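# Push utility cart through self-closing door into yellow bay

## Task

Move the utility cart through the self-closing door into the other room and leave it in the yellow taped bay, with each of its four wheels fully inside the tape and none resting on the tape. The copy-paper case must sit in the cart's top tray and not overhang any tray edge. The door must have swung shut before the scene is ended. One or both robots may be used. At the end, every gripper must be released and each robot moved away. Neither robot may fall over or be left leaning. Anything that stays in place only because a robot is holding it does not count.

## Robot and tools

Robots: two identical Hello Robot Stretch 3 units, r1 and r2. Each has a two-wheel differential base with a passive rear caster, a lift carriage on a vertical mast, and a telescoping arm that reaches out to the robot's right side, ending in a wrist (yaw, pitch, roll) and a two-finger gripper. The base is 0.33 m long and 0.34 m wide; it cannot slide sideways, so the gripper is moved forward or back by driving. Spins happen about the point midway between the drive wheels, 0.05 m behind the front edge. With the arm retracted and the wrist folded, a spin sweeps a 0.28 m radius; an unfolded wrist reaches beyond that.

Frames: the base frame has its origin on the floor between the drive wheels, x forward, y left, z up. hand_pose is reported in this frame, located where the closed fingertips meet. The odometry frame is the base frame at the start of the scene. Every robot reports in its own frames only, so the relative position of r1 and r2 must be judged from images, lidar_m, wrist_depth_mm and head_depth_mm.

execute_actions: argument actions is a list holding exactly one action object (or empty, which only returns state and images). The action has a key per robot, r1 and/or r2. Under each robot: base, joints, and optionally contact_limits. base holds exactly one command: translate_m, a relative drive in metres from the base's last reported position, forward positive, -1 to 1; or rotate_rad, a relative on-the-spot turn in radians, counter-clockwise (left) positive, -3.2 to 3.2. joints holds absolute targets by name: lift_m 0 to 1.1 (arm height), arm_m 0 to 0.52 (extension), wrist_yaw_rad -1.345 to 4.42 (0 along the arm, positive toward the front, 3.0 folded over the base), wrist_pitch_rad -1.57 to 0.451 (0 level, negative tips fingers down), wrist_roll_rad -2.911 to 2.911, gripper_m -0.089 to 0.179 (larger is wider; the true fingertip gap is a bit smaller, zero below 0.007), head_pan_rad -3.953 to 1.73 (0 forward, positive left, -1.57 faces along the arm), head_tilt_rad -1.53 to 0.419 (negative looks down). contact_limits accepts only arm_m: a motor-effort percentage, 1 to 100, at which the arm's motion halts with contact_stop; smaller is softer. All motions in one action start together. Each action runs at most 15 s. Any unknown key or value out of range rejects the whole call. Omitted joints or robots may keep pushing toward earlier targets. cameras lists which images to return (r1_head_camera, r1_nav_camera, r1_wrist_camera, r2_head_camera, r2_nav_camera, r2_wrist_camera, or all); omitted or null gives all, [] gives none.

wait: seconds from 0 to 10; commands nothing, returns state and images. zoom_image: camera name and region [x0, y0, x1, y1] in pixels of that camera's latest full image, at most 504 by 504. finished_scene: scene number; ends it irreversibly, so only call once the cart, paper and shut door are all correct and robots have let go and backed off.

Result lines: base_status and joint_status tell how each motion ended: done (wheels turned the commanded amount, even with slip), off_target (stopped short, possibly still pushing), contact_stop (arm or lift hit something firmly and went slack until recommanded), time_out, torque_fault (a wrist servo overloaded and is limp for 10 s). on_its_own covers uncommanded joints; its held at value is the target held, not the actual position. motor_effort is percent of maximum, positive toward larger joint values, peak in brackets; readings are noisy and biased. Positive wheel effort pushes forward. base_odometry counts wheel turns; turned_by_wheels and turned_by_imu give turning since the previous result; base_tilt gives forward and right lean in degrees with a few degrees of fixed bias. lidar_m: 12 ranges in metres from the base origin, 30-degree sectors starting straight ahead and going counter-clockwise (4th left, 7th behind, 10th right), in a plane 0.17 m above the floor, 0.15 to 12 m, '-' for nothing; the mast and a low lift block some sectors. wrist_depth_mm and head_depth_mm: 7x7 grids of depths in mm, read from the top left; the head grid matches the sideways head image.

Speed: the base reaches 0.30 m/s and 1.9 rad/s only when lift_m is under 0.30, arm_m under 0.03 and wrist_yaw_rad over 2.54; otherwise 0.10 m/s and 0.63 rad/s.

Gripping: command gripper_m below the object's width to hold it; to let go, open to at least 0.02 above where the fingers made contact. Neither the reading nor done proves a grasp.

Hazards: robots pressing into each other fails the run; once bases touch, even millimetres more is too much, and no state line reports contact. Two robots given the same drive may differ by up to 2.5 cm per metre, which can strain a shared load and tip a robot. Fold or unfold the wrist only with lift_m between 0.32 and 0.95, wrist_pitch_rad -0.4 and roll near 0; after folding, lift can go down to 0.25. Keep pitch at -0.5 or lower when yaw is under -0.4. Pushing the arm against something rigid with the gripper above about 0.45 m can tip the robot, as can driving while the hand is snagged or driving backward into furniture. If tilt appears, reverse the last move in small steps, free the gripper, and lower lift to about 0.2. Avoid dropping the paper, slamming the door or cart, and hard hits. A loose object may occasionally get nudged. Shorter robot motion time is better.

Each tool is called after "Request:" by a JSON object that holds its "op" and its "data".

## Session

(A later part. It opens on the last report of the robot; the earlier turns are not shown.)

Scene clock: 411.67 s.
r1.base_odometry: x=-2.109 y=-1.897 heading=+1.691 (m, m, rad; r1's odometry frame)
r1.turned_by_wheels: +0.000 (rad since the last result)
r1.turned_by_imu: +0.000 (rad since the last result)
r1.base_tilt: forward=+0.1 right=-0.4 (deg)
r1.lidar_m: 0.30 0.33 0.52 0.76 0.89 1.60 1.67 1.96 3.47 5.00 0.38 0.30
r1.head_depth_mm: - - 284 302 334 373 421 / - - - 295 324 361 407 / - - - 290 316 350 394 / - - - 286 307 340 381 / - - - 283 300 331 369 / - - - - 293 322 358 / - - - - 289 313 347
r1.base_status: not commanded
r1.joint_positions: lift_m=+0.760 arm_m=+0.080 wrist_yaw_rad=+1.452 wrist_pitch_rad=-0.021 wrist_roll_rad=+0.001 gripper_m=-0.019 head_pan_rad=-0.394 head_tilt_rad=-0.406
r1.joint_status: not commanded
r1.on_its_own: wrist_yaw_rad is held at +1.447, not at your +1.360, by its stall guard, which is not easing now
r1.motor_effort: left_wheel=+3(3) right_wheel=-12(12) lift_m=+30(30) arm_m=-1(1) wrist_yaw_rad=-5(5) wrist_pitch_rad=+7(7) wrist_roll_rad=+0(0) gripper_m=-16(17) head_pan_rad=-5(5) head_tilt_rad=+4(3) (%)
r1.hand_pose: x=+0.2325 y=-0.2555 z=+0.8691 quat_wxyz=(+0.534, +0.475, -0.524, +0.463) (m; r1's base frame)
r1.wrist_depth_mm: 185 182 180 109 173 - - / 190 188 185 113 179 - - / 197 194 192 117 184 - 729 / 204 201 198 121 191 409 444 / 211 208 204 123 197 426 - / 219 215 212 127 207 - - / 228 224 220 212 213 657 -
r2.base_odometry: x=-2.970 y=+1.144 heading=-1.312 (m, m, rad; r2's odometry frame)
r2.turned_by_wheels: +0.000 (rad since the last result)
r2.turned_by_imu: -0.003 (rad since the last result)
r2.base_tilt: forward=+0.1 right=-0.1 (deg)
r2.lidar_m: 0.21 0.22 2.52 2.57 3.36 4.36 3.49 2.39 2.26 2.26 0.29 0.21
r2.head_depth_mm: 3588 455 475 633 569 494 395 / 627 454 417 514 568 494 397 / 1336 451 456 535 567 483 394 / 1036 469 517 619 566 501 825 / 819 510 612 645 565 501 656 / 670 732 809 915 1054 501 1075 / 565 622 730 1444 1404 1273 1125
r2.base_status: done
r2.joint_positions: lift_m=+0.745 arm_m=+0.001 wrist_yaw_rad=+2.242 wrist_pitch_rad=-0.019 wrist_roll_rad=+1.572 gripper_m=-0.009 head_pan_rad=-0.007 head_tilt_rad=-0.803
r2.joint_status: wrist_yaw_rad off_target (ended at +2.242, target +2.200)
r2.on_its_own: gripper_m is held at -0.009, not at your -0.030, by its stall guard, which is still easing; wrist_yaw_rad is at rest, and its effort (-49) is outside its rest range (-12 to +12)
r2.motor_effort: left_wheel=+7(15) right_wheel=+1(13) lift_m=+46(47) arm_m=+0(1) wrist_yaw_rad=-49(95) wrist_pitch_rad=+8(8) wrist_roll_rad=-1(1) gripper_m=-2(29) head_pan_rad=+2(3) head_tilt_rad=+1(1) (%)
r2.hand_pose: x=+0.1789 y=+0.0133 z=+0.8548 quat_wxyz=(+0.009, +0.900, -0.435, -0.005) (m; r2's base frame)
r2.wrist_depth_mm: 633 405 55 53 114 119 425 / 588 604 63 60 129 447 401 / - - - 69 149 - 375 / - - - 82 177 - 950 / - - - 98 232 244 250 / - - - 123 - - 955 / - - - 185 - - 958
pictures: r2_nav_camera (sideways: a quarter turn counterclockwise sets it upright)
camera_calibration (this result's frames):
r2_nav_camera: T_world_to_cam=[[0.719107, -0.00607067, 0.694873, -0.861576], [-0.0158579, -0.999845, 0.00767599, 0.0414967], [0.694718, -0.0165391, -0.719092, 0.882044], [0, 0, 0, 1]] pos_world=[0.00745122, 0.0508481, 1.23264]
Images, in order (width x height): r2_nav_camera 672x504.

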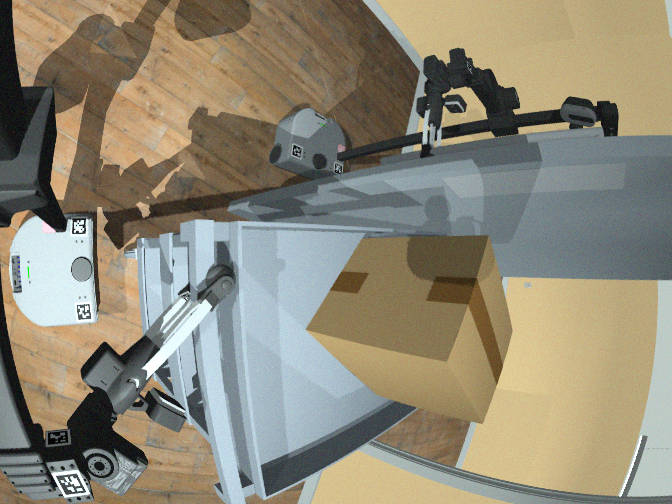

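Request:
{"op": "execute_actions", "data": {"actions": [{"r2":{"base":{"translate_m":-0.04},"joints":{"gripper_m":0.12,"wrist_yaw_rad":2.15}}}], "cameras": []}}

Request:
{"op": "execute_actions", "data": {"actions": [{"r2":{"joints":{"arm_m":0.15}}}], "cameras": ["r2_wrist_camera"]}}

Scene clock: 414.20 s.
r1.base_odometry: x=-2.109 y=-1.897 heading=+1.691 (m, m, rad; r1's odometry frame)
r1.turned_by_wheels: +0.000 (rad since the last result)
r1.turned_by_imu: +0.000 (rad since the last result)
r1.base_tilt: forward=+0.1 right=-0.4 (deg)
r1.lidar_m: 0.30 0.33 0.51 0.76 0.89 1.60 1.67 1.96 3.49 4.99 0.38 0.31
r1.head_depth_mm: - - 284 302 334 373 422 / - - - 295 325 361 408 / - - - 290 316 351 394 / - - - 286 307 340 381 / - - - 283 300 331 369 / - - - - 293 322 358 / - - - - 289 313 347
r1.base_status: not commanded
r1.joint_positions: lift_m=+0.760 arm_m=+0.080 wrist_yaw_rad=+1.452 wrist_pitch_rad=-0.021 wrist_roll_rad=+0.001 gripper_m=-0.019 head_pan_rad=-0.394 head_tilt_rad=-0.406
r1.joint_status: not commanded
r1.on_its_own: wrist_yaw_rad is held at +1.447, not at your +1.360, by its stall guard, which is not easing now
r1.motor_effort: left_wheel=+3(3) right_wheel=-12(12) lift_m=+30(30) arm_m=-1(1) wrist_yaw_rad=-4(5) wrist_pitch_rad=+7(7) wrist_roll_rad=+1(0) gripper_m=-17(17) head_pan_rad=-4(4) head_tilt_rad=+3(3) (%)
r1.hand_pose: x=+0.2325 y=-0.2555 z=+0.8691 quat_wxyz=(+0.534, +0.475, -0.524, +0.463) (m; r1's base frame)
r1.wrist_depth_mm: 184 182 179 109 174 - - / 190 187 184 113 179 - - / 197 195 191 116 185 - 720 / 204 200 197 121 192 415 457 / 211 208 204 123 197 441 - / 218 216 212 127 208 - - / 228 224 221 211 213 669 -
r2.base_odometry: x=-2.981 y=+1.182 heading=-1.312 (m, m, rad; r2's odometry frame)
r2.turned_by_wheels: +0.000 (rad since the last result)
r2.turned_by_imu: +0.000 (rad since the last result)
r2.base_tilt: forward=+0.2 right=-0.1 (deg)
r2.lidar_m: 0.24 0.25 2.53 2.59 3.39 4.32 3.46 2.37 2.24 2.29 0.34 0.25
r2.head_depth_mm: 629 473 540 653 569 448 912 / 626 454 457 582 566 450 913 / 1316 469 498 585 566 451 756 / 1032 491 563 637 566 451 982 / 848 554 721 648 553 453 982 / 692 757 834 969 1374 1228 1130 / 591 658 821 1484 1425 1268 1126
r2.base_status: done
r2.joint_positions: lift_m=+0.745 arm_m=+0.001 wrist_yaw_rad=+2.153 wrist_pitch_rad=-0.018 wrist_roll_rad=+1.572 gripper_m=+0.120 head_pan_rad=-0.007 head_tilt_rad=-0.803
r2.joint_status: all done
r2.motor_effort: left_wheel=+1(4) right_wheel=-1(12) lift_m=+47(46) arm_m=+0(1) wrist_yaw_rad=-5(54) wrist_pitch_rad=+8(8) wrist_roll_rad=-1(1) gripper_m=+0(96) head_pan_rad=+2(3) head_tilt_rad=+1(2) (%)
r2.hand_pose: x=+0.1922 y=-0.0050 z=+0.8552 quat_wxyz=(+0.008, +0.880, -0.474, -0.005) (m; r2's base frame)
r2.wrist_depth_mm: 749 365 352 86 145 565 422 / 670 679 484 96 161 559 425 / 634 659 667 109 183 717 400 / - - - 124 213 - 370 / - - - 150 250 270 273 / - - - 180 - - 949 / - - - 208 - - 961
pictures: none
No camera images: the call's "cameras" was empty. Leave "cameras" out to get every camera's image.

Scene clock: 416.53 s.
r1.base_odometry: x=-2.109 y=-1.897 heading=+1.691 (m, m, rad; r1's odometry frame)
r1.turned_by_wheels: +0.000 (rad since the last result)
r1.turned_by_imu: +0.000 (rad since the last result)
r1.base_tilt: forward=+0.1 right=-0.4 (deg)
r1.lidar_m: 0.30 0.33 0.51 0.76 0.89 1.60 1.67 1.96 3.51 4.99 0.38 0.30
r1.head_depth_mm: - - 284 302 333 373 421 / - - - 295 325 361 408 / - - - 290 316 350 394 / - - - 286 308 340 381 / - - - 283 300 330 369 / - - - - 293 322 357 / - - - - 289 313 347
r1.base_status: not commanded
r1.joint_positions: lift_m=+0.760 arm_m=+0.080 wrist_yaw_rad=+1.452 wrist_pitch_rad=-0.021 wrist_roll_rad=+0.001 gripper_m=-0.019 head_pan_rad=-0.394 head_tilt_rad=-0.406
r1.joint_status: not commanded
r1.on_its_own: wrist_yaw_rad is held at +1.447, not at your +1.360, by its stall guard, which is not easing now
r1.motor_effort: left_wheel=+3(3) right_wheel=-12(12) lift_m=+30(30) arm_m=-1(1) wrist_yaw_rad=-4(5) wrist_pitch_rad=+7(7) wrist_roll_rad=+1(0) gripper_m=-17(17) head_pan_rad=-4(4) head_tilt_rad=+3(2) (%)
r1.hand_pose: x=+0.2325 y=-0.2555 z=+0.8691 quat_wxyz=(+0.534, +0.475, -0.524, +0.463) (m; r1's base frame)
r1.wrist_depth_mm: 184 182 179 109 174 - - / 191 187 185 113 180 - - / 197 195 191 117 185 922 - / 204 201 198 121 191 421 458 / 212 208 204 123 197 440 - / 219 216 213 127 207 - - / 228 225 219 212 213 661 -
r2.base_odometry: x=-2.981 y=+1.182 heading=-1.312 (m, m, rad; r2's odometry frame)
r2.turned_by_wheels: +0.000 (rad since the last result)
r2.turned_by_imu: +0.001 (rad since the last result)
r2.base_tilt: forward=+0.1 right=-0.1 (deg)
r2.lidar_m: 0.24 0.25 2.53 2.59 3.38 4.32 3.44 2.37 2.24 2.29 0.34 0.25
r2.head_depth_mm: 628 473 540 654 569 448 974 / 626 453 457 581 568 449 911 / 1318 469 498 585 566 450 917 / 1037 491 562 636 567 452 921 / 850 553 682 649 554 452 979 / 694 757 835 959 1374 1228 1124 / 591 659 824 1479 1433 1269 1126
r2.base_status: not commanded
r2.joint_positions: lift_m=+0.745 arm_m=+0.150 wrist_yaw_rad=+2.152 wrist_pitch_rad=-0.018 wrist_roll_rad=+1.572 gripper_m=+0.120 head_pan_rad=-0.007 head_tilt_rad=-0.803
r2.joint_status: all done
r2.motor_effort: left_wheel=+1(1) right_wheel=-1(1) lift_m=+47(47) arm_m=+3(2) wrist_yaw_rad=-3(4) wrist_pitch_rad=+8(8) wrist_roll_rad=-1(1) gripper_m=+1(0) head_pan_rad=+3(4) head_tilt_rad=+1(1) (%)
r2.hand_pose: x=+0.1923 y=-0.1541 z=+0.8552 quat_wxyz=(+0.008, +0.880, -0.475, -0.005) (m; r2's base frame)
r2.wrist_depth_mm: 944 357 364 87 145 570 425 / 865 354 359 97 161 614 423 / 779 410 418 109 183 610 426 / 740 749 755 125 213 566 425 / - - - 149 253 - 427 / - - - 181 367 - 386 / - - - 319 - - 893
pictures: r2_wrist_camera
camera_calibration (this result's frames):
r2_wrist_camera: T_world_to_cam=[[-0.0523635, -0.0457064, -0.997582, 0.84593], [-0.674097, 0.738641, 0.00154112, 0.279541], [0.736784, 0.672548, -0.0694884, 0.188364], [0, 0, 0, 1]] pos_world=[0.0939499, -0.2945, 0.856542]
Images, in order (width x height): r2_wrist_camera 644x364.

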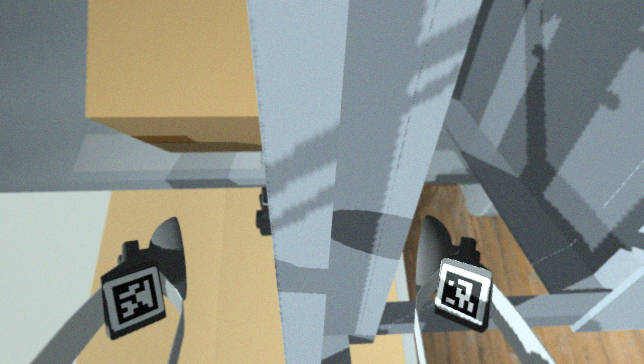

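Request:
{"op": "execute_actions", "data": {"actions": [{"r2":{"base":{"translate_m":0.03}}}], "cameras": []}}

Request:
{"op": "execute_actions", "data": {"actions": [{"r2":{"joints":{"gripper_m":-0.03}}}], "cameras": []}}

Request:
{"op": "execute_actions", "data": {"actions": [{"r2":{"base":{"translate_m":-0.3}}}], "cameras": ["r2_nav_camera"]}}

Scene clock: 417.87 s.
r1.base_odometry: x=-2.109 y=-1.897 heading=+1.691 (m, m, rad; r1's odometry frame)
r1.turned_by_wheels: +0.000 (rad since the last result)
r1.turned_by_imu: +0.000 (rad since the last result)
r1.base_tilt: forward=+0.1 right=-0.4 (deg)
r1.lidar_m: 0.30 0.33 0.52 0.76 0.89 1.60 1.67 1.96 3.49 5.00 0.38 0.31
r1.head_depth_mm: - - 284 302 334 372 421 / - - - 295 325 361 407 / - - - 290 316 350 394 / - - - 286 308 340 381 / - - - 283 300 331 369 / - - - - 293 322 357 / - - - - 288 313 348
r1.base_status: not commanded
r1.joint_positions: lift_m=+0.760 arm_m=+0.080 wrist_yaw_rad=+1.452 wrist_pitch_rad=-0.021 wrist_roll_rad=+0.001 gripper_m=-0.019 head_pan_rad=-0.394 head_tilt_rad=-0.406
r1.joint_status: not commanded
r1.on_its_own: wrist_yaw_rad is held at +1.447, not at your +1.360, by its stall guard, which is not easing now
r1.motor_effort: left_wheel=+3(3) right_wheel=-12(12) lift_m=+30(30) arm_m=-1(1) wrist_yaw_rad=-5(4) wrist_pitch_rad=+7(7) wrist_roll_rad=+0(1) gripper_m=-17(17) head_pan_rad=-4(5) head_tilt_rad=+3(2) (%)
r1.hand_pose: x=+0.2325 y=-0.2555 z=+0.8691 quat_wxyz=(+0.534, +0.475, -0.524, +0.463) (m; r1's base frame)
r1.wrist_depth_mm: 184 182 179 109 173 - - / 191 188 184 113 179 - - / 197 194 191 117 185 875 - / 204 201 197 120 191 416 453 / 211 208 204 122 197 439 - / 219 216 212 127 208 - - / 228 224 220 212 214 660 -
r2.base_odometry: x=-2.973 y=+1.153 heading=-1.312 (m, m, rad; r2's odometry frame)
r2.turned_by_wheels: +0.000 (rad since the last result)
r2.turned_by_imu: +0.000 (rad since the last result)
r2.base_tilt: forward=+0.2 right=-0.1 (deg)
r2.lidar_m: 0.21 0.22 2.52 2.58 3.38 4.34 3.47 2.40 2.26 2.28 0.30 0.22
r2.head_depth_mm: 3541 456 479 638 569 509 659 / 628 454 421 518 567 502 657 / 1309 451 466 547 567 502 658 / 1047 470 525 621 567 502 658 / 827 529 635 649 553 500 658 / 677 738 814 921 1140 1228 1092 / 570 633 748 1471 1398 1273 1130
r2.base_status: done
r2.joint_positions: lift_m=+0.745 arm_m=+0.150 wrist_yaw_rad=+2.152 wrist_pitch_rad=-0.018 wrist_roll_rad=+1.572 gripper_m=+0.120 head_pan_rad=-0.007 head_tilt_rad=-0.803
r2.joint_status: not commanded
r2.motor_effort: left_wheel=+1(6) right_wheel=-1(5) lift_m=+47(47) arm_m=+3(3) wrist_yaw_rad=-4(4) wrist_pitch_rad=+8(8) wrist_roll_rad=-1(1) gripper_m=+0(1) head_pan_rad=+3(3) head_tilt_rad=+1(0) (%)
r2.hand_pose: x=+0.1923 y=-0.1541 z=+0.8552 quat_wxyz=(+0.008, +0.880, -0.475, -0.005) (m; r2's base frame)
r2.wrist_depth_mm: 932 339 58 57 116 120 420 / 845 336 336 63 129 510 421 / 767 332 335 71 145 570 420 / 720 720 731 81 165 573 425 / - - - 96 193 - 425 / - - - 116 230 - 409 / - - - 150 337 348 356
pictures: none
No camera images: the call's "cameras" was empty. Leave "cameras" out to get every camera's image.

Scene clock: 419.87 s.
r1.base_odometry: x=-2.109 y=-1.897 heading=+1.691 (m, m, rad; r1's odometry frame)
r1.turned_by_wheels: +0.000 (rad since the last result)
r1.turned_by_imu: +0.000 (rad since the last result)
r1.base_tilt: forward=+0.1 right=-0.4 (deg)
r1.lidar_m: 0.30 0.33 0.51 0.76 0.89 1.60 1.67 1.96 3.49 4.99 0.38 0.31
r1.head_depth_mm: - - 284 302 333 372 421 / - - - 295 325 361 407 / - - - 290 316 350 394 / - - - 286 307 341 381 / - - - 283 300 331 369 / - - - - 293 322 358 / - - - - 289 313 348
r1.base_status: not commanded
r1.joint_positions: lift_m=+0.760 arm_m=+0.080 wrist_yaw_rad=+1.452 wrist_pitch_rad=-0.021 wrist_roll_rad=+0.001 gripper_m=-0.019 head_pan_rad=-0.394 head_tilt_rad=-0.406
r1.joint_status: not commanded
r1.on_its_own: wrist_yaw_rad is held at +1.447, not at your +1.360, by its stall guard, which is not easing now
r1.motor_effort: left_wheel=+3(3) right_wheel=-12(12) lift_m=+30(30) arm_m=-1(1) wrist_yaw_rad=-5(5) wrist_pitch_rad=+7(7) wrist_roll_rad=+0(0) gripper_m=-18(16) head_pan_rad=-5(4) head_tilt_rad=+2(2) (%)
r1.hand_pose: x=+0.2325 y=-0.2555 z=+0.8691 quat_wxyz=(+0.534, +0.475, -0.524, +0.463) (m; r1's base frame)
r1.wrist_depth_mm: 184 182 179 109 174 - - / 191 188 185 113 179 - - / 197 194 191 117 185 881 - / 204 201 198 121 191 415 458 / 211 208 205 123 198 438 - / 220 216 212 127 209 - - / 228 224 220 211 213 662 -
r2.base_odometry: x=-2.973 y=+1.153 heading=-1.312 (m, m, rad; r2's odometry frame)
r2.turned_by_wheels: +0.000 (rad since the last result)
r2.turned_by_imu: +0.000 (rad since the last result)
r2.base_tilt: forward=+0.1 right=-0.1 (deg)
r2.lidar_m: 0.21 0.22 2.52 2.57 3.36 4.34 3.47 2.39 2.26 2.28 0.30 0.22
r2.head_depth_mm: 3512 454 479 637 568 512 659 / 627 454 422 517 568 504 659 / 1316 451 466 547 566 502 659 / 1043 470 525 619 566 501 656 / 826 529 634 650 553 501 658 / 677 739 814 923 1138 1224 1096 / 570 633 749 1471 1400 1274 1124
r2.base_status: not commanded
r2.joint_positions: lift_m=+0.745 arm_m=+0.150 wrist_yaw_rad=+2.152 wrist_pitch_rad=-0.019 wrist_roll_rad=+1.572 gripper_m=-0.028 head_pan_rad=-0.007 head_tilt_rad=-0.803
r2.joint_status: all done
r2.motor_effort: left_wheel=+1(1) right_wheel=-1(1) lift_m=+47(47) arm_m=+3(4) wrist_yaw_rad=-3(4) wrist_pitch_rad=+8(9) wrist_roll_rad=-1(1) gripper_m=-40(99) head_pan_rad=+2(2) head_tilt_rad=+0(1) (%)
r2.hand_pose: x=+0.1923 y=-0.1541 z=+0.8548 quat_wxyz=(+0.009, +0.880, -0.475, -0.005) (m; r2's base frame)
r2.wrist_depth_mm: 916 338 58 57 116 120 418 / 830 334 337 63 129 508 427 / 748 333 335 71 145 576 421 / 722 733 710 81 165 567 424 / - - - 93 197 - 427 / - - - 111 - - 411 / - - - 151 334 349 355
pictures: none
No camera images: the call's "cameras" was empty. Leave "cameras" out to get every camera's image.

Scene clock: 423.93 s.
r1.base_odometry: x=-2.109 y=-1.897 heading=+1.691 (m, m, rad; r1's odometry frame)
r1.turned_by_wheels: +0.000 (rad since the last result)
r1.turned_by_imu: +0.000 (rad since the last result)
r1.base_tilt: forward=+0.1 right=-0.4 (deg)
r1.lidar_m: 0.30 0.33 0.52 0.76 0.89 1.60 1.67 1.96 3.48 5.00 0.38 0.30
r1.head_depth_mm: - - 284 302 334 372 421 / - - - 295 325 361 408 / - - - 290 316 350 394 / - - - 286 308 340 381 / - - - 283 300 331 369 / - - - - 293 322 358 / - - - - 288 313 347
r1.base_status: not commanded
r1.joint_positions: lift_m=+0.760 arm_m=+0.080 wrist_yaw_rad=+1.452 wrist_pitch_rad=-0.021 wrist_roll_rad=+0.001 gripper_m=-0.019 head_pan_rad=-0.394 head_tilt_rad=-0.406
r1.joint_status: not commanded
r1.on_its_own: wrist_yaw_rad is held at +1.447, not at your +1.360, by its stall guard, which is not easing now
r1.motor_effort: left_wheel=+3(3) right_wheel=-12(12) lift_m=+30(30) arm_m=-1(1) wrist_yaw_rad=-5(4) wrist_pitch_rad=+7(8) wrist_roll_rad=+1(1) gripper_m=-16(16) head_pan_rad=-4(4) head_tilt_rad=+2(2) (%)
r1.hand_pose: x=+0.2325 y=-0.2555 z=+0.8691 quat_wxyz=(+0.534, +0.475, -0.524, +0.463) (m; r1's base frame)
r1.wrist_depth_mm: 185 182 180 109 173 524 - / 190 188 185 113 179 507 483 / 197 194 190 117 185 526 721 / 204 201 198 121 191 427 476 / 210 208 204 123 198 927 - / 220 216 211 127 208 877 803 / 228 224 219 211 213 680 641
r2.base_odometry: x=-3.050 y=+1.443 heading=-1.312 (m, m, rad; r2's odometry frame)
r2.turned_by_wheels: +0.000 (rad since the last result)
r2.turned_by_imu: +0.002 (rad since the last result)
r2.base_tilt: forward=+0.1 right=-0.1 (deg)
r2.lidar_m: 0.23 1.36 2.65 2.71 3.54 4.07 3.27 2.25 2.13 2.16 0.34 0.24
r2.head_depth_mm: 633 457 482 638 569 452 913 / 631 455 459 544 568 469 910 / 3477 471 507 598 568 465 744 / 1295 494 566 643 567 461 742 / 1029 1041 1167 683 590 480 1074 / 848 958 1166 1635 1463 1274 1127 / 997 2206 1772 1625 1466 1265 1127
r2.base_status: done
r2.joint_positions: lift_m=+0.745 arm_m=+0.150 wrist_yaw_rad=+2.006 wrist_pitch_rad=-0.017 wrist_roll_rad=+1.573 gripper_m=-0.015 head_pan_rad=-0.006 head_tilt_rad=-0.801
r2.joint_status: not commanded
r2.on_its_own: wrist_yaw_rad is held at +2.018, not at your +2.150, by its stall guard, which is not easing now; gripper_m is held at -0.016, not at your -0.030, by its stall guard, which is not easing now; wrist_yaw_rad is at rest, and its effort (+14) is outside its rest range (-12 to +12)
r2.motor_effort: left_wheel=+1(12) right_wheel=-3(30) lift_m=+46(46) arm_m=+1(4) wrist_yaw_rad=+14(63) wrist_pitch_rad=+7(9) wrist_roll_rad=-1(1) gripper_m=-25(39) head_pan_rad=+3(3) head_tilt_rad=+0(1) (%)
r2.hand_pose: x=+0.2106 y=-0.1870 z=+0.8554 quat_wxyz=(+0.007, +0.843, -0.538, -0.005) (m; r2's base frame)
r2.wrist_depth_mm: - 400 396 84 142 557 421 / - 379 378 92 153 607 425 / - 360 365 100 166 616 427 / 986 409 416 109 182 613 430 / - - - 119 204 571 429 / - - - 131 - - 424 / - - - 155 262 - 385
pictures: r2_nav_camera (sideways: a quarter turn counterclockwise sets it upright)
camera_calibration (this result's frames):
r2_nav_camera: T_world_to_cam=[[0.717629, -0.00572532, 0.696402, -0.86356], [-0.0154074, -0.999852, 0.00765695, 0.0415187], [0.696255, -0.0162246, -0.717611, 0.88011], [0, 0, 0, 1]] pos_world=[0.00757484, 0.0508478, 1.23264]
Images, in order (width x height): r2_nav_camera 672x504.

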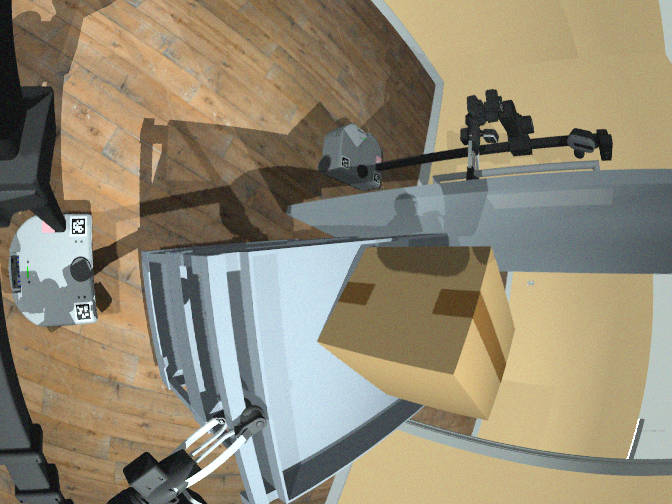

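Request:
{"op": "execute_actions", "data": {"actions": [{"r2":{"joints":{"arm_m":0.0,"wrist_yaw_rad":2.05},"contact_limits":{"arm_m":24}}}], "cameras": ["r2_nav_camera","r2_head_camera"]}}

Scene clock: 426.40 s.
r1.base_odometry: x=-2.109 y=-1.897 heading=+1.691 (m, m, rad; r1's odometry frame)
r1.turned_by_wheels: +0.000 (rad since the last result)
r1.turned_by_imu: +0.000 (rad since the last result)
r1.base_tilt: forward=+0.1 right=-0.4 (deg)
r1.lidar_m: 0.30 0.33 0.52 0.76 0.89 1.60 1.67 1.96 3.50 4.99 0.37 0.30
r1.head_depth_mm: - - 284 302 334 372 422 / - - - 295 325 361 407 / - - - 290 316 350 393 / - - - 286 308 340 381 / - - - 283 300 331 369 / - - - - 293 322 358 / - - - - 289 313 348
r1.base_status: not commanded
r1.joint_positions: lift_m=+0.760 arm_m=+0.080 wrist_yaw_rad=+1.452 wrist_pitch_rad=-0.021 wrist_roll_rad=+0.001 gripper_m=-0.019 head_pan_rad=-0.394 head_tilt_rad=-0.406
r1.joint_status: not commanded
r1.on_its_own: wrist_yaw_rad is held at +1.447, not at your +1.360, by its stall guard, which is not easing now
r1.motor_effort: left_wheel=+3(3) right_wheel=-12(12) lift_m=+30(30) arm_m=-1(1) wrist_yaw_rad=-4(5) wrist_pitch_rad=+7(7) wrist_roll_rad=+1(0) gripper_m=-16(17) head_pan_rad=-5(5) head_tilt_rad=+2(2) (%)
r1.hand_pose: x=+0.2325 y=-0.2555 z=+0.8691 quat_wxyz=(+0.534, +0.475, -0.524, +0.463) (m; r1's base frame)
r1.wrist_depth_mm: 184 182 179 109 174 478 412 / 191 187 185 113 179 474 428 / 197 194 192 117 185 485 443 / 204 201 198 121 191 396 408 / 210 208 204 123 198 405 923 / 219 216 213 127 209 883 801 / 229 224 220 211 213 679 663
r2.base_odometry: x=-3.050 y=+1.443 heading=-1.312 (m, m, rad; r2's odometry frame)
r2.turned_by_wheels: +0.000 (rad since the last result)
r2.turned_by_imu: +0.000 (rad since the last result)
r2.base_tilt: forward=+0.1 right=+0.0 (deg)
r2.lidar_m: 0.25 0.27 2.64 2.71 3.57 4.06 3.26 2.24 2.12 2.17 0.31 0.25
r2.head_depth_mm: 3670 497 593 671 570 459 699 / 631 473 524 637 568 452 710 / 1525 455 468 581 568 450 949 / 1208 470 506 609 567 450 984 / 999 514 620 666 567 470 998 / 843 940 1110 633 565 496 1094 / 999 2208 1768 1626 517 472 1129
r2.base_status: not commanded
r2.joint_positions: lift_m=+0.745 arm_m=+0.001 wrist_yaw_rad=+1.968 wrist_pitch_rad=-0.018 wrist_roll_rad=+1.573 gripper_m=-0.015 head_pan_rad=-0.006 head_tilt_rad=-0.801
r2.joint_status: wrist_yaw_rad off_target (ended at +1.968, target +2.050); the others done
r2.on_its_own: wrist_yaw_rad is held at +1.989, not at your +2.050, by its stall guard, which is not easing now; gripper_m is held at -0.016, not at your -0.030, by its stall guard, which is not easing now; wrist_yaw_rad is at rest, and its effort (+24) is outside its rest range (-12 to +12)
r2.motor_effort: left_wheel=-3(6) right_wheel=+8(13) lift_m=+47(47) arm_m=-3(7) wrist_yaw_rad=+24(60) wrist_pitch_rad=+8(8) wrist_roll_rad=-1(1) gripper_m=-25(25) head_pan_rad=+3(3) head_tilt_rad=+0(0) (%)
r2.contact_limits: arm_m 24 (drawing in: default 14, maximum 24; extending or still: default 22, maximum 35)
r2.hand_pose: x=+0.2144 y=-0.0473 z=+0.8551 quat_wxyz=(+0.008, +0.833, -0.554, -0.006) (m; r2's base frame)
r2.wrist_depth_mm: - 347 349 69 128 509 420 / - 341 345 77 142 578 423 / 889 354 341 86 158 603 422 / - - - 99 182 561 426 / - - - 112 219 - 431 / - - - 131 - - 411 / - - - 176 340 355 357
pictures: r2_head_camera (sideways: a quarter turn clockwise sets it upright), r2_nav_camera (sideways: a quarter turn counterclockwise sets it upright)
camera_calibration (this result's frames):
r2_head_camera: T_world_to_cam=[[-0.753362, -0.0255189, -0.657111, 0.879096], [-0.0300088, 0.99954, -0.00441278, 0.00674901], [0.656921, 0.0163947, -0.753781, 0.940834], [0, 0, 0, 1]] pos_world=[0.0444257, 0.000262969, 1.28688]
r2_nav_camera: T_world_to_cam=[[0.717629, -0.00572524, 0.696402, -0.86356], [-0.0154073, -0.999852, 0.00765695, 0.0415187], [0.696255, -0.0162245, -0.717611, 0.88011], [0, 0, 0, 1]] pos_world=[0.00757486, 0.0508478, 1.23264]
Images, in order (width x height): r2_head_camera 896x504, r2_nav_camera 672x504.

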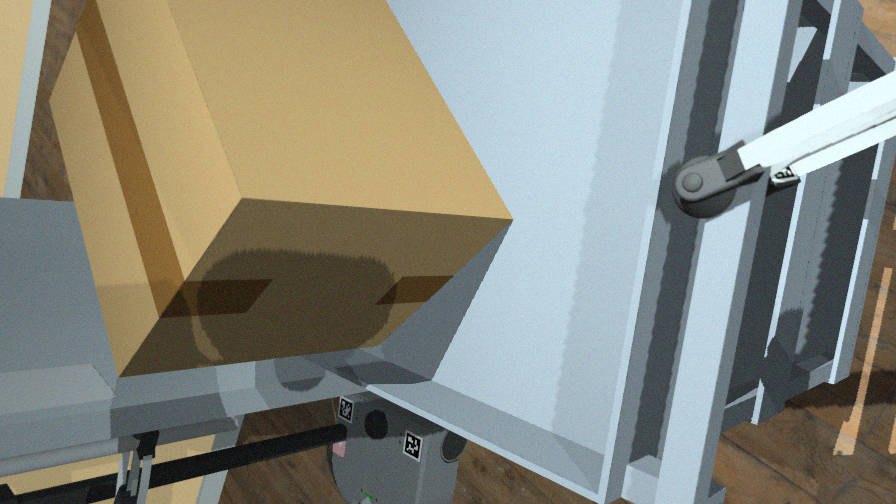

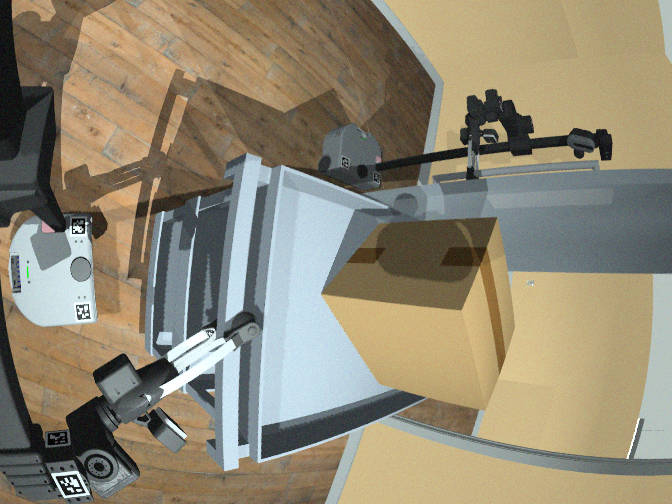

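Request:
{"op": "execute_actions", "data": {"actions": [{"r2":{"joints":{"gripper_m":0.12,"wrist_yaw_rad":2.05}}}], "cameras": []}}

Request:
{"op": "execute_actions", "data": {"actions": [{"r2":{"joints":{"arm_m":0.12}}}], "cameras": ["r2_wrist_camera"]}}

Scene clock: 434.77 s.
r1.base_odometry: x=-2.109 y=-1.897 heading=+1.691 (m, m, rad; r1's odometry frame)
r1.turned_by_wheels: +0.000 (rad since the last result)
r1.turned_by_imu: +0.000 (rad since the last result)
r1.base_tilt: forward=+0.1 right=-0.4 (deg)
r1.lidar_m: 0.30 0.33 0.52 0.76 0.89 1.60 1.67 1.96 3.49 4.98 0.38 0.31
r1.head_depth_mm: - - 284 302 333 372 422 / - - - 295 325 361 408 / - - - 290 316 350 393 / - - - 286 308 340 381 / - - - 283 300 330 369 / - - - - 293 322 358 / - - - - 289 313 347
r1.base_status: not commanded
r1.joint_positions: lift_m=+0.760 arm_m=+0.080 wrist_yaw_rad=+1.452 wrist_pitch_rad=-0.021 wrist_roll_rad=+0.001 gripper_m=-0.019 head_pan_rad=-0.394 head_tilt_rad=-0.406
r1.joint_status: not commanded
r1.on_its_own: wrist_yaw_rad is held at +1.447, not at your +1.360, by its stall guard, which is not easing now
r1.motor_effort: left_wheel=+3(3) right_wheel=-12(12) lift_m=+30(30) arm_m=-1(1) wrist_yaw_rad=-5(5) wrist_pitch_rad=+7(7) wrist_roll_rad=+1(0) gripper_m=-18(17) head_pan_rad=-4(4) head_tilt_rad=+2(2) (%)
r1.hand_pose: x=+0.2325 y=-0.2555 z=+0.8691 quat_wxyz=(+0.534, +0.475, -0.524, +0.463) (m; r1's base frame)
r1.wrist_depth_mm: 184 182 179 109 174 473 407 / 191 188 185 113 179 471 425 / 196 194 191 117 185 486 435 / 204 201 198 121 191 397 400 / 211 207 205 123 197 405 417 / 220 216 213 127 208 888 812 / 228 224 220 211 212 670 664
r2.base_odometry: x=-3.050 y=+1.443 heading=-1.312 (m, m, rad; r2's odometry frame)
r2.turned_by_wheels: +0.000 (rad since the last result)
r2.turned_by_imu: +0.001 (rad since the last result)
r2.base_tilt: forward=+0.2 right=-0.1 (deg)
r2.lidar_m: 0.24 0.27 2.65 2.71 3.55 4.06 3.26 2.25 2.12 2.17 0.30 0.25
r2.head_depth_mm: 3732 497 590 670 569 468 668 / 629 473 525 637 569 462 702 / 1524 453 472 583 567 455 965 / 1208 466 493 595 567 423 972 / 986 512 608 655 566 468 1000 / 841 926 1092 634 564 487 1097 / 1004 2200 1770 1605 520 509 1130
r2.base_status: not commanded
r2.joint_positions: lift_m=+0.745 arm_m=+0.001 wrist_yaw_rad=+2.047 wrist_pitch_rad=-0.018 wrist_roll_rad=+1.573 gripper_m=+0.120 head_pan_rad=-0.006 head_tilt_rad=-0.801
r2.joint_status: all done
r2.motor_effort: left_wheel=+0(5) right_wheel=+0(9) lift_m=+46(46) arm_m=-2(3) wrist_yaw_rad=+4(61) wrist_pitch_rad=+8(8) wrist_roll_rad=-1(1) gripper_m=+0(96) head_pan_rad=+3(3) head_tilt_rad=+0(0) (%)
r2.hand_pose: x=+0.2059 y=-0.0288 z=+0.8551 quat_wxyz=(+0.008, +0.854, -0.520, -0.006) (m; r2's base frame)
r2.wrist_depth_mm: - 323 330 64 124 510 419 / 883 327 327 72 140 540 424 / - - 456 82 160 575 424 / - - - 98 191 538 429 / - - - 118 233 - 427 / - - - 155 350 422 375 / - - - 214 - - 967
pictures: none
No camera images: the call's "cameras" was empty. Leave "cameras" out to get every camera's image.

Scene clock: 436.90 s.
r1.base_odometry: x=-2.109 y=-1.897 heading=+1.691 (m, m, rad; r1's odometry frame)
r1.turned_by_wheels: +0.000 (rad since the last result)
r1.turned_by_imu: +0.000 (rad since the last result)
r1.base_tilt: forward=+0.1 right=-0.4 (deg)
r1.lidar_m: 0.30 0.33 0.52 0.76 0.89 1.60 1.67 1.96 3.52 4.98 0.38 0.30
r1.head_depth_mm: - - 284 303 334 372 422 / - - - 295 324 361 408 / - - - 290 316 350 394 / - - - 286 308 340 381 / - - - 283 300 330 369 / - - - - 293 321 358 / - - - - 289 313 347
r1.base_status: not commanded
r1.joint_positions: lift_m=+0.760 arm_m=+0.080 wrist_yaw_rad=+1.452 wrist_pitch_rad=-0.021 wrist_roll_rad=+0.001 gripper_m=-0.019 head_pan_rad=-0.394 head_tilt_rad=-0.406
r1.joint_status: not commanded
r1.on_its_own: wrist_yaw_rad is held at +1.447, not at your +1.360, by its stall guard, which is not easing now
r1.motor_effort: left_wheel=+3(3) right_wheel=-12(12) lift_m=+30(30) arm_m=-2(1) wrist_yaw_rad=-5(4) wrist_pitch_rad=+7(7) wrist_roll_rad=+0(1) gripper_m=-17(16) head_pan_rad=-4(4) head_tilt_rad=+4(2) (%)
r1.hand_pose: x=+0.2325 y=-0.2555 z=+0.8691 quat_wxyz=(+0.534, +0.475, -0.524, +0.463) (m; r1's base frame)
r1.wrist_depth_mm: 185 182 179 109 174 479 405 / 191 189 185 113 179 467 426 / 196 194 190 117 185 485 433 / 204 201 197 121 191 396 404 / 211 208 205 123 197 404 418 / 220 215 212 127 209 895 808 / 229 224 219 211 212 676 663
r2.base_odometry: x=-3.050 y=+1.443 heading=-1.312 (m, m, rad; r2's odometry frame)
r2.turned_by_wheels: +0.000 (rad since the last result)
r2.turned_by_imu: +0.000 (rad since the last result)
r2.base_tilt: forward=+0.2 right=-0.1 (deg)
r2.lidar_m: 0.24 0.27 2.65 2.71 3.54 4.07 3.25 2.25 2.12 2.17 0.30 0.25
r2.head_depth_mm: 3665 496 590 671 570 465 681 / 629 473 524 637 569 462 735 / 1520 454 472 583 568 448 755 / 1202 466 494 596 567 448 947 / 985 512 609 655 566 467 1002 / 839 925 1094 634 565 487 1092 / 996 2211 1772 1604 522 508 1129
r2.base_status: not commanded
r2.joint_positions: lift_m=+0.745 arm_m=+0.120 wrist_yaw_rad=+2.048 wrist_pitch_rad=-0.018 wrist_roll_rad=+1.573 gripper_m=+0.120 head_pan_rad=-0.006 head_tilt_rad=-0.801
r2.joint_status: all done
r2.motor_effort: left_wheel=+0(0) right_wheel=+0(0) lift_m=+46(47) arm_m=+4(5) wrist_yaw_rad=+2(3) wrist_pitch_rad=+8(8) wrist_roll_rad=-1(1) gripper_m=+0(1) head_pan_rad=+3(2) head_tilt_rad=+0(0) (%)
r2.hand_pose: x=+0.2058 y=-0.1472 z=+0.8551 quat_wxyz=(+0.008, +0.854, -0.520, -0.006) (m; r2's base frame)
r2.wrist_depth_mm: - 389 396 96 74 84 113 / - 394 61 57 58 59 124 / 950 394 56 54 55 57 391 / - 393 396 63 65 66 428 / - - - 76 185 579 426 / - - - 97 233 522 429 / - - - 132 431 480 410
pictures: r2_wrist_camera
camera_calibration (this result's frames):
r2_wrist_camera: T_world_to_cam=[[-0.0575098, -0.0398607, -0.997549, 0.84871], [-0.593281, 0.804993, 0.00203686, 0.276235], [0.802939, 0.591944, -0.0699436, 0.148675], [0, 0, 0, 1]] pos_world=[0.0933175, -0.276544, 0.856465]
Images, in order (width x height): r2_wrist_camera 644x364.

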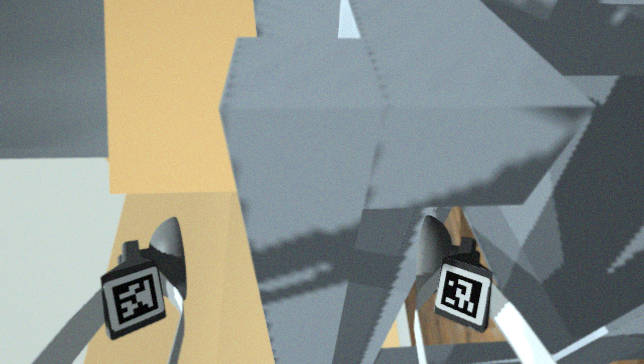

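Request:
{"op": "execute_actions", "data": {"actions": [{"r2":{"joints":{"gripper_m":-0.03}}}], "cameras": []}}

Request:
{"op": "execute_actions", "data": {"actions": [{"r2":{"joints":{"arm_m":0.0},"contact_limits":{"arm_m":24}}}], "cameras": ["r2_nav_camera","r2_head_camera"]}}

Scene clock: 439.03 s.
r1.base_odometry: x=-2.109 y=-1.897 heading=+1.691 (m, m, rad; r1's odometry frame)
r1.turned_by_wheels: +0.000 (rad since the last result)
r1.turned_by_imu: +0.000 (rad since the last result)
r1.base_tilt: forward=+0.1 right=-0.4 (deg)
r1.lidar_m: 0.30 0.33 0.52 0.76 0.89 1.59 1.67 1.96 3.49 4.97 0.38 0.30
r1.head_depth_mm: - - 284 302 334 373 421 / - - - 295 324 361 408 / - - - 290 316 350 394 / - - - 286 307 341 381 / - - - 282 300 331 369 / - - - - 293 322 358 / - - - - 289 313 348
r1.base_status: not commanded
r1.joint_positions: lift_m=+0.760 arm_m=+0.080 wrist_yaw_rad=+1.452 wrist_pitch_rad=-0.021 wrist_roll_rad=+0.001 gripper_m=-0.019 head_pan_rad=-0.394 head_tilt_rad=-0.406
r1.joint_status: not commanded
r1.on_its_own: wrist_yaw_rad is held at +1.447, not at your +1.360, by its stall guard, which is not easing now
r1.motor_effort: left_wheel=+3(3) right_wheel=-12(12) lift_m=+30(30) arm_m=-1(1) wrist_yaw_rad=-5(5) wrist_pitch_rad=+7(7) wrist_roll_rad=+0(1) gripper_m=-17(17) head_pan_rad=-5(4) head_tilt_rad=+2(3) (%)
r1.hand_pose: x=+0.2325 y=-0.2555 z=+0.8691 quat_wxyz=(+0.534, +0.475, -0.524, +0.463) (m; r1's base frame)
r1.wrist_depth_mm: 184 182 180 109 173 474 409 / 190 187 185 113 179 475 424 / 197 195 191 117 185 485 440 / 204 201 196 121 191 394 403 / 211 208 205 123 197 405 417 / 220 216 212 127 209 883 810 / 227 223 219 211 212 673 661
r2.base_odometry: x=-3.050 y=+1.443 heading=-1.312 (m, m, rad; r2's odometry frame)
r2.turned_by_wheels: +0.000 (rad since the last result)
r2.turned_by_imu: +0.000 (rad since the last result)
r2.base_tilt: forward=+0.2 right=-0.1 (deg)
r2.lidar_m: 0.25 0.27 2.65 2.70 3.54 4.09 3.27 2.25 2.12 2.17 0.30 0.25
r2.head_depth_mm: 3654 496 592 672 570 514 691 / 631 475 526 638 569 455 732 / 1518 454 473 586 568 450 757 / 1210 467 494 597 567 448 951 / 987 513 609 656 566 465 997 / 840 928 1093 636 566 489 1092 / 997 2201 1773 1592 523 505 1129
r2.base_status: not commanded
r2.joint_positions: lift_m=+0.745 arm_m=+0.120 wrist_yaw_rad=+2.066 wrist_pitch_rad=-0.023 wrist_roll_rad=+1.577 gripper_m=-0.028 head_pan_rad=-0.006 head_tilt_rad=-0.801
r2.joint_status: all done
r2.on_its_own: wrist_yaw_rad is at rest, and its effort (-19) is outside its rest range (-12 to +12)
r2.motor_effort: left_wheel=+1(0) right_wheel=+7(6) lift_m=+44(46) arm_m=+3(5) wrist_yaw_rad=-19(20) wrist_pitch_rad=+10(20) wrist_roll_rad=-3(3) gripper_m=-41(99) head_pan_rad=+4(2) head_tilt_rad=+0(1) (%)
r2.hand_pose: x=+0.2035 y=-0.1431 z=+0.8539 quat_wxyz=(+0.009, +0.859, -0.512, -0.009) (m; r2's base frame)
r2.wrist_depth_mm: - 388 391 65 66 68 116 / - 388 53 52 54 55 372 / 930 393 59 57 58 60 402 / - 397 398 67 68 512 422 / - - - 80 199 580 424 / - - 101 101 - 541 426 / - - - 155 424 476 426
pictures: none
No camera images: the call's "cameras" was empty. Leave "cameras" out to get every camera's image.

Scene clock: 441.17 s.
r1.base_odometry: x=-2.109 y=-1.897 heading=+1.691 (m, m, rad; r1's odometry frame)
r1.turned_by_wheels: +0.000 (rad since the last result)
r1.turned_by_imu: +0.000 (rad since the last result)
r1.base_tilt: forward=+0.1 right=-0.4 (deg)
r1.lidar_m: 0.30 0.33 0.52 0.76 0.89 1.61 1.67 1.96 3.48 5.02 0.38 0.30
r1.head_depth_mm: - - 284 302 334 373 422 / - - - 295 325 361 407 / - - - 290 316 350 394 / - - - 286 308 340 380 / - - - 282 300 331 369 / - - - - 293 322 358 / - - - - 288 313 347
r1.base_status: not commanded
r1.joint_positions: lift_m=+0.760 arm_m=+0.080 wrist_yaw_rad=+1.452 wrist_pitch_rad=-0.021 wrist_roll_rad=+0.001 gripper_m=-0.019 head_pan_rad=-0.394 head_tilt_rad=-0.406
r1.joint_status: not commanded
r1.on_its_own: wrist_yaw_rad is held at +1.447, not at your +1.360, by its stall guard, which is not easing now
r1.motor_effort: left_wheel=+3(3) right_wheel=-12(12) lift_m=+30(30) arm_m=-1(1) wrist_yaw_rad=-5(5) wrist_pitch_rad=+7(7) wrist_roll_rad=+0(1) gripper_m=-17(17) head_pan_rad=-4(4) head_tilt_rad=+3(2) (%)
r1.hand_pose: x=+0.2325 y=-0.2555 z=+0.8691 quat_wxyz=(+0.534, +0.475, -0.524, +0.463) (m; r1's base frame)
r1.wrist_depth_mm: 184 182 179 109 174 437 363 / 190 188 185 113 179 442 375 / 197 195 191 117 185 454 388 / 203 200 198 121 191 371 363 / 212 207 204 123 197 378 369 / 219 216 213 127 209 868 805 / 228 224 220 212 212 670 661
r2.base_odometry: x=-3.050 y=+1.443 heading=-1.312 (m, m, rad; r2's odometry frame)
r2.turned_by_wheels: +0.000 (rad since the last result)
r2.turned_by_imu: +0.000 (rad since the last result)
r2.base_tilt: forward=+0.1 right=-0.1 (deg)
r2.lidar_m: 0.23 0.28 2.65 2.71 3.55 4.07 3.26 2.25 2.13 2.16 1.87 0.23
r2.head_depth_mm: 3663 519 620 673 569 484 412 / 631 495 575 654 568 495 394 / 630 475 538 636 568 481 730 / 1163 459 504 609 568 443 906 / 958 470 511 619 566 459 1013 / 822 594 729 666 565 518 1074 / 1003 2225 1774 634 549 740 1125
r2.base_status: not commanded
r2.joint_positions: lift_m=+0.745 arm_m=+0.001 wrist_yaw_rad=+2.043 wrist_pitch_rad=-0.022 wrist_roll_rad=+1.579 gripper_m=-0.017 head_pan_rad=-0.006 head_tilt_rad=-0.801
r2.joint_status: all done
r2.on_its_own: gripper_m is held at -0.018, not at your -0.030, by its stall guard, which is still easing
r2.motor_effort: left_wheel=-1(2) right_wheel=+8(13) lift_m=+44(45) arm_m=-3(4) wrist_yaw_rad=+8(20) wrist_pitch_rad=+9(10) wrist_roll_rad=-3(3) gripper_m=-34(40) head_pan_rad=+2(3) head_tilt_rad=+0(0) (%)
r2.contact_limits: arm_m 24 (drawing in: default 14, maximum 24; extending or still: default 22, maximum 35)
r2.hand_pose: x=+0.2063 y=-0.0299 z=+0.8543 quat_wxyz=(+0.008, +0.853, -0.522, -0.009) (m; r2's base frame)
r2.wrist_depth_mm: - 364 366 77 59 60 105 / 938 370 50 50 51 52 371 / - 383 382 46 47 47 48 / - - 53 52 54 55 389 / - - - 67 235 543 428 / - - 93 95 - 506 426 / - - - 227 - - 971
pictures: r2_head_camera (sideways: a quarter turn clockwise sets it upright), r2_nav_camera (sideways: a quarter turn counterclockwise sets it upright)
camera_calibration (this result's frames):
r2_head_camera: T_world_to_cam=[[-0.753362, -0.0255188, -0.657111, 0.879095], [-0.0300087, 0.99954, -0.00441277, 0.006749], [0.656921, 0.0163946, -0.753781, 0.940834], [0, 0, 0, 1]] pos_world=[0.0444257, 0.000262966, 1.28688]
r2_nav_camera: T_world_to_cam=[[0.717629, -0.0057253, 0.696402, -0.86356], [-0.0154073, -0.999852, 0.00765695, 0.0415187], [0.696255, -0.0162245, -0.717611, 0.88011], [0, 0, 0, 1]] pos_world=[0.00757485, 0.0508478, 1.23264]
Images, in order (width x height): r2_head_camera 896x504, r2_nav_camera 672x504.

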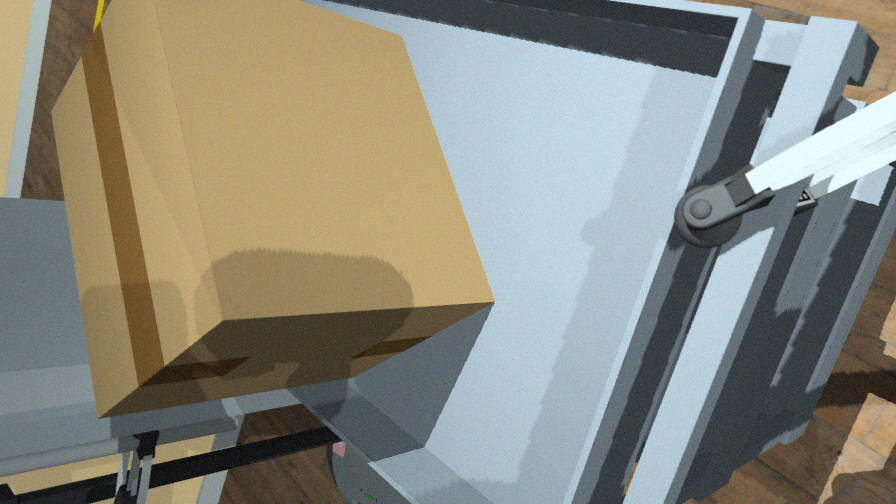

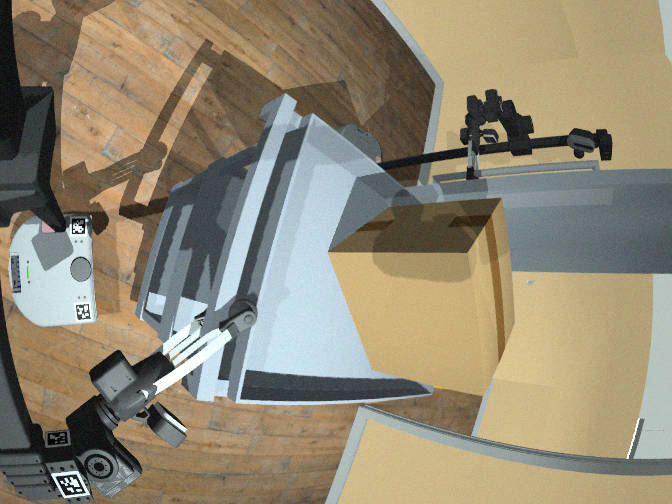

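Request:
{"op": "execute_actions", "data": {"actions": [{"r2":{"joints":{"gripper_m":0.12}}}], "cameras": []}}

Request:
{"op": "execute_actions", "data": {"actions": [{"r2":{"base":{"translate_m":-0.27},"joints":{"wrist_yaw_rad":2.1}}}], "cameras": []}}

Request:
{"op": "execute_actions", "data": {"actions": [{"r2":{"base":{"rotate_rad":1.13}}}], "cameras": ["r2_nav_camera"]}}

Scene clock: 443.63 s.
r1.base_odometry: x=-2.109 y=-1.897 heading=+1.691 (m, m, rad; r1's odometry frame)
r1.turned_by_wheels: +0.000 (rad since the last result)
r1.turned_by_imu: +0.000 (rad since the last result)
r1.base_tilt: forward=+0.1 right=-0.4 (deg)
r1.lidar_m: 0.30 0.33 0.52 0.76 0.89 1.60 1.67 1.96 3.50 5.00 0.38 0.30
r1.head_depth_mm: - - 284 302 334 373 421 / - - - 295 324 361 407 / - - - 290 316 350 394 / - - - 286 308 340 381 / - - - 283 300 331 369 / - - - - 293 322 358 / - - - - 289 314 347
r1.base_status: not commanded
r1.joint_positions: lift_m=+0.760 arm_m=+0.080 wrist_yaw_rad=+1.452 wrist_pitch_rad=-0.021 wrist_roll_rad=+0.001 gripper_m=-0.019 head_pan_rad=-0.394 head_tilt_rad=-0.406
r1.joint_status: not commanded
r1.on_its_own: wrist_yaw_rad is held at +1.447, not at your +1.360, by its stall guard, which is not easing now
r1.motor_effort: left_wheel=+3(4) right_wheel=-12(12) lift_m=+30(30) arm_m=-1(1) wrist_yaw_rad=-4(5) wrist_pitch_rad=+7(7) wrist_roll_rad=+0(1) gripper_m=-18(17) head_pan_rad=-5(3) head_tilt_rad=+2(3) (%)
r1.hand_pose: x=+0.2325 y=-0.2555 z=+0.8691 quat_wxyz=(+0.534, +0.475, -0.524, +0.463) (m; r1's base frame)
r1.wrist_depth_mm: 185 182 180 109 174 435 365 / 191 188 186 113 180 449 373 / 197 194 191 117 185 456 387 / 203 200 197 121 191 371 362 / 211 208 205 123 196 380 369 / 219 215 212 127 209 853 818 / 228 224 220 211 212 671 667
r2.base_odometry: x=-3.050 y=+1.443 heading=-1.312 (m, m, rad; r2's odometry frame)
r2.turned_by_wheels: +0.000 (rad since the last result)
r2.turned_by_imu: +0.001 (rad since the last result)
r2.base_tilt: forward=+0.2 right=-0.1 (deg)
r2.lidar_m: 0.23 0.28 2.65 2.71 3.53 4.07 3.25 2.24 2.12 2.16 1.86 0.23
r2.head_depth_mm: 3646 518 618 671 569 485 412 / 631 495 574 652 570 494 391 / 627 474 537 635 567 512 712 / 1164 458 504 610 566 448 908 / 957 469 511 619 565 458 1015 / 819 595 728 664 565 517 1077 / 1003 2219 1777 635 565 741 1124
r2.base_status: not commanded
r2.joint_positions: lift_m=+0.745 arm_m=+0.001 wrist_yaw_rad=+2.047 wrist_pitch_rad=-0.022 wrist_roll_rad=+1.577 gripper_m=+0.120 head_pan_rad=-0.006 head_tilt_rad=-0.801
r2.joint_status: all done
r2.motor_effort: left_wheel=+0(1) right_wheel=+1(8) lift_m=+43(44) arm_m=-1(3) wrist_yaw_rad=+4(7) wrist_pitch_rad=+9(9) wrist_roll_rad=-3(3) gripper_m=+0(98) head_pan_rad=+3(3) head_tilt_rad=+0(0) (%)
r2.hand_pose: x=+0.2059 y=-0.0289 z=+0.8543 quat_wxyz=(+0.008, +0.854, -0.520, -0.008) (m; r2's base frame)
r2.wrist_depth_mm: - 360 90 55 56 58 104 / 927 371 48 48 49 50 52 / - 377 - - 46 46 47 / - - 53 51 53 55 386 / - - - 67 214 536 428 / - - - 103 450 500 425 / - - - 234 - - 961
pictures: none
No camera images: the call's "cameras" was empty. Leave "cameras" out to get every camera's image.

Scene clock: 447.67 s.
r1.base_odometry: x=-2.109 y=-1.897 heading=+1.691 (m, m, rad; r1's odometry frame)
r1.turned_by_wheels: +0.000 (rad since the last result)
r1.turned_by_imu: +0.000 (rad since the last result)
r1.base_tilt: forward=+0.1 right=-0.4 (deg)
r1.lidar_m: 0.30 0.33 0.52 0.76 0.89 1.60 1.67 1.96 3.49 5.00 0.38 0.30
r1.head_depth_mm: - - 284 302 334 372 421 / - - - 295 325 361 407 / - - - 290 316 350 394 / - - - 286 307 340 381 / - - - 283 300 331 369 / - - - - 293 322 358 / - - - - 288 313 348
r1.base_status: not commanded
r1.joint_positions: lift_m=+0.760 arm_m=+0.080 wrist_yaw_rad=+1.452 wrist_pitch_rad=-0.021 wrist_roll_rad=+0.001 gripper_m=-0.019 head_pan_rad=-0.394 head_tilt_rad=-0.406
r1.joint_status: not commanded
r1.on_its_own: wrist_yaw_rad is held at +1.447, not at your +1.360, by its stall guard, which is not easing now
r1.motor_effort: left_wheel=+3(3) right_wheel=-12(12) lift_m=+30(30) arm_m=-1(1) wrist_yaw_rad=-4(4) wrist_pitch_rad=+7(7) wrist_roll_rad=+1(1) gripper_m=-17(16) head_pan_rad=-5(4) head_tilt_rad=+3(3) (%)
r1.hand_pose: x=+0.2325 y=-0.2555 z=+0.8691 quat_wxyz=(+0.534, +0.475, -0.524, +0.463) (m; r1's base frame)
r1.wrist_depth_mm: 185 182 180 109 174 435 366 / 190 188 185 113 179 445 376 / 197 194 191 117 185 453 387 / 203 201 197 121 192 373 361 / 211 209 204 123 197 380 368 / 220 216 212 127 209 866 802 / 228 224 220 211 212 666 661
r2.base_odometry: x=-3.119 y=+1.704 heading=-1.312 (m, m, rad; r2's odometry frame)
r2.turned_by_wheels: +0.000 (rad since the last result)
r2.turned_by_imu: +0.000 (rad since the last result)
r2.base_tilt: forward=+0.1 right=-0.1 (deg)
r2.lidar_m: 0.49 0.59 2.77 2.83 3.69 3.83 3.07 2.12 2.00 2.04 2.12 0.49
r2.head_depth_mm: 3205 997 1985 1743 1477 1279 1134 / 707 793 815 620 1409 1278 1153 / 673 748 813 623 935 1174 1125 / 654 709 787 646 977 1209 1111 / 698 783 807 1019 998 1230 1131 / 1091 1173 808 1042 1121 1272 1128 / 1485 2524 734 1598 1467 1271 1128
r2.base_status: done
r2.joint_positions: lift_m=+0.745 arm_m=+0.001 wrist_yaw_rad=+2.097 wrist_pitch_rad=-0.022 wrist_roll_rad=+1.577 gripper_m=+0.120 head_pan_rad=-0.006 head_tilt_rad=-0.801
r2.joint_status: all done
r2.motor_effort: left_wheel=+1(4) right_wheel=+0(3) lift_m=+44(44) arm_m=-1(1) wrist_yaw_rad=+3(3) wrist_pitch_rad=+9(9) wrist_roll_rad=-3(3) gripper_m=+0(0) head_pan_rad=+2(3) head_tilt_rad=+0(0) (%)
r2.hand_pose: x=+0.1997 y=-0.0177 z=+0.8543 quat_wxyz=(+0.008, +0.867, -0.499, -0.008) (m; r2's base frame)
r2.wrist_depth_mm: - - 583 366 982 594 405 / - - - 447 - 609 719 / - - - 576 - 608 765 / - - - 660 - - 862 / - - - - - - 954 / - - - - - - 958 / - - - - - - 979
pictures: none
No camera images: the call's "cameras" was empty. Leave "cameras" out to get every camera's image.

Scene clock: 450.40 s.
r1.base_odometry: x=-2.109 y=-1.897 heading=+1.691 (m, m, rad; r1's odometry frame)
r1.turned_by_wheels: +0.000 (rad since the last result)
r1.turned_by_imu: +0.000 (rad since the last result)
r1.base_tilt: forward=+0.1 right=-0.4 (deg)
r1.lidar_m: 0.30 0.33 0.52 0.76 0.89 1.60 1.67 1.95 3.49 4.98 0.38 0.30
r1.head_depth_mm: - - 284 302 334 373 422 / - - - 295 325 361 407 / - - - 290 316 350 394 / - - - 286 308 340 381 / - - - 283 300 330 369 / - - - - 293 321 358 / - - - - 289 313 348
r1.base_status: not commanded
r1.joint_positions: lift_m=+0.760 arm_m=+0.080 wrist_yaw_rad=+1.452 wrist_pitch_rad=-0.021 wrist_roll_rad=+0.001 gripper_m=-0.019 head_pan_rad=-0.394 head_tilt_rad=-0.406
r1.joint_status: not commanded
r1.on_its_own: wrist_yaw_rad is held at +1.447, not at your +1.360, by its stall guard, which is not easing now
r1.motor_effort: left_wheel=+3(3) right_wheel=-12(12) lift_m=+30(30) arm_m=-1(1) wrist_yaw_rad=-4(5) wrist_pitch_rad=+7(7) wrist_roll_rad=+0(0) gripper_m=-17(17) head_pan_rad=-4(3) head_tilt_rad=+3(3) (%)
r1.hand_pose: x=+0.2325 y=-0.2555 z=+0.8691 quat_wxyz=(+0.534, +0.475, -0.524, +0.463) (m; r1's base frame)
r1.wrist_depth_mm: 184 183 179 109 175 435 363 / 190 188 185 113 179 443 376 / 197 194 191 117 185 452 388 / 203 201 198 121 191 370 363 / 211 208 204 122 197 377 369 / 219 215 212 127 208 854 806 / 227 225 220 210 213 675 658
r2.base_odometry: x=-3.119 y=+1.704 heading=-0.182 (m, m, rad; r2's odometry frame)
r2.turned_by_wheels: +1.130 (rad since the last result)
r2.turned_by_imu: +1.130 (rad since the last result)
r2.base_tilt: forward=+0.2 right=-0.1 (deg)
r2.lidar_m: 2.78 2.90 3.96 3.84 2.76 2.06 2.00 2.09 2.07 0.49 0.49 0.64
r2.head_depth_mm: 2388 2578 2101 1741 1471 1282 1130 / 2422 2577 2111 1737 1473 1280 1151 / 2385 2619 2110 1734 1469 1304 1121 / 2416 2599 2088 1726 1475 1272 1113 / 2435 2609 2081 1728 1472 1274 1130 / 2444 2634 2081 1719 1467 1274 1126 / 2447 2640 2077 1713 1463 1272 1125
r2.base_status: done
r2.joint_positions: lift_m=+0.745 arm_m=+0.001 wrist_yaw_rad=+2.097 wrist_pitch_rad=-0.022 wrist_roll_rad=+1.577 gripper_m=+0.120 head_pan_rad=-0.006 head_tilt_rad=-0.801
r2.joint_status: not commanded
r2.motor_effort: left_wheel=-1(7) right_wheel=+2(5) lift_m=+44(43) arm_m=-2(2) wrist_yaw_rad=+3(3) wrist_pitch_rad=+9(9) wrist_roll_rad=-3(2) gripper_m=+0(1) head_pan_rad=+2(3) head_tilt_rad=+0(0) (%)
r2.hand_pose: x=+0.1996 y=-0.0176 z=+0.8543 quat_wxyz=(+0.008, +0.867, -0.499, -0.008) (m; r2's base frame)
r2.wrist_depth_mm: - - - - - - 935 / - - - - - - 950 / - - - - - - 956 / - - - - - - 933 / - - - - - - 961 / - - - - - - 944 / - - - - - - 948
pictures: r2_nav_camera (sideways: a quarter turn counterclockwise sets it upright)
camera_calibration (this result's frames):
r2_nav_camera: T_world_to_cam=[[0.717629, -0.0057253, 0.696402, -0.86356], [-0.0154073, -0.999852, 0.00765695, 0.0415187], [0.696255, -0.0162246, -0.717611, 0.88011], [0, 0, 0, 1]] pos_world=[0.00757485, 0.0508478, 1.23264]
Images, in order (width x height): r2_nav_camera 672x504.

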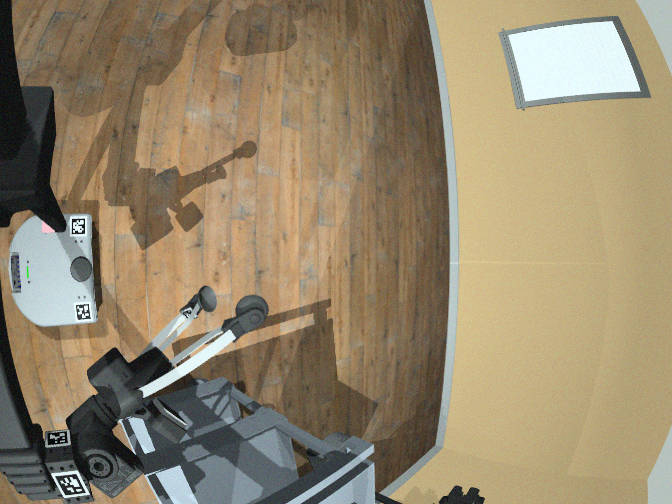

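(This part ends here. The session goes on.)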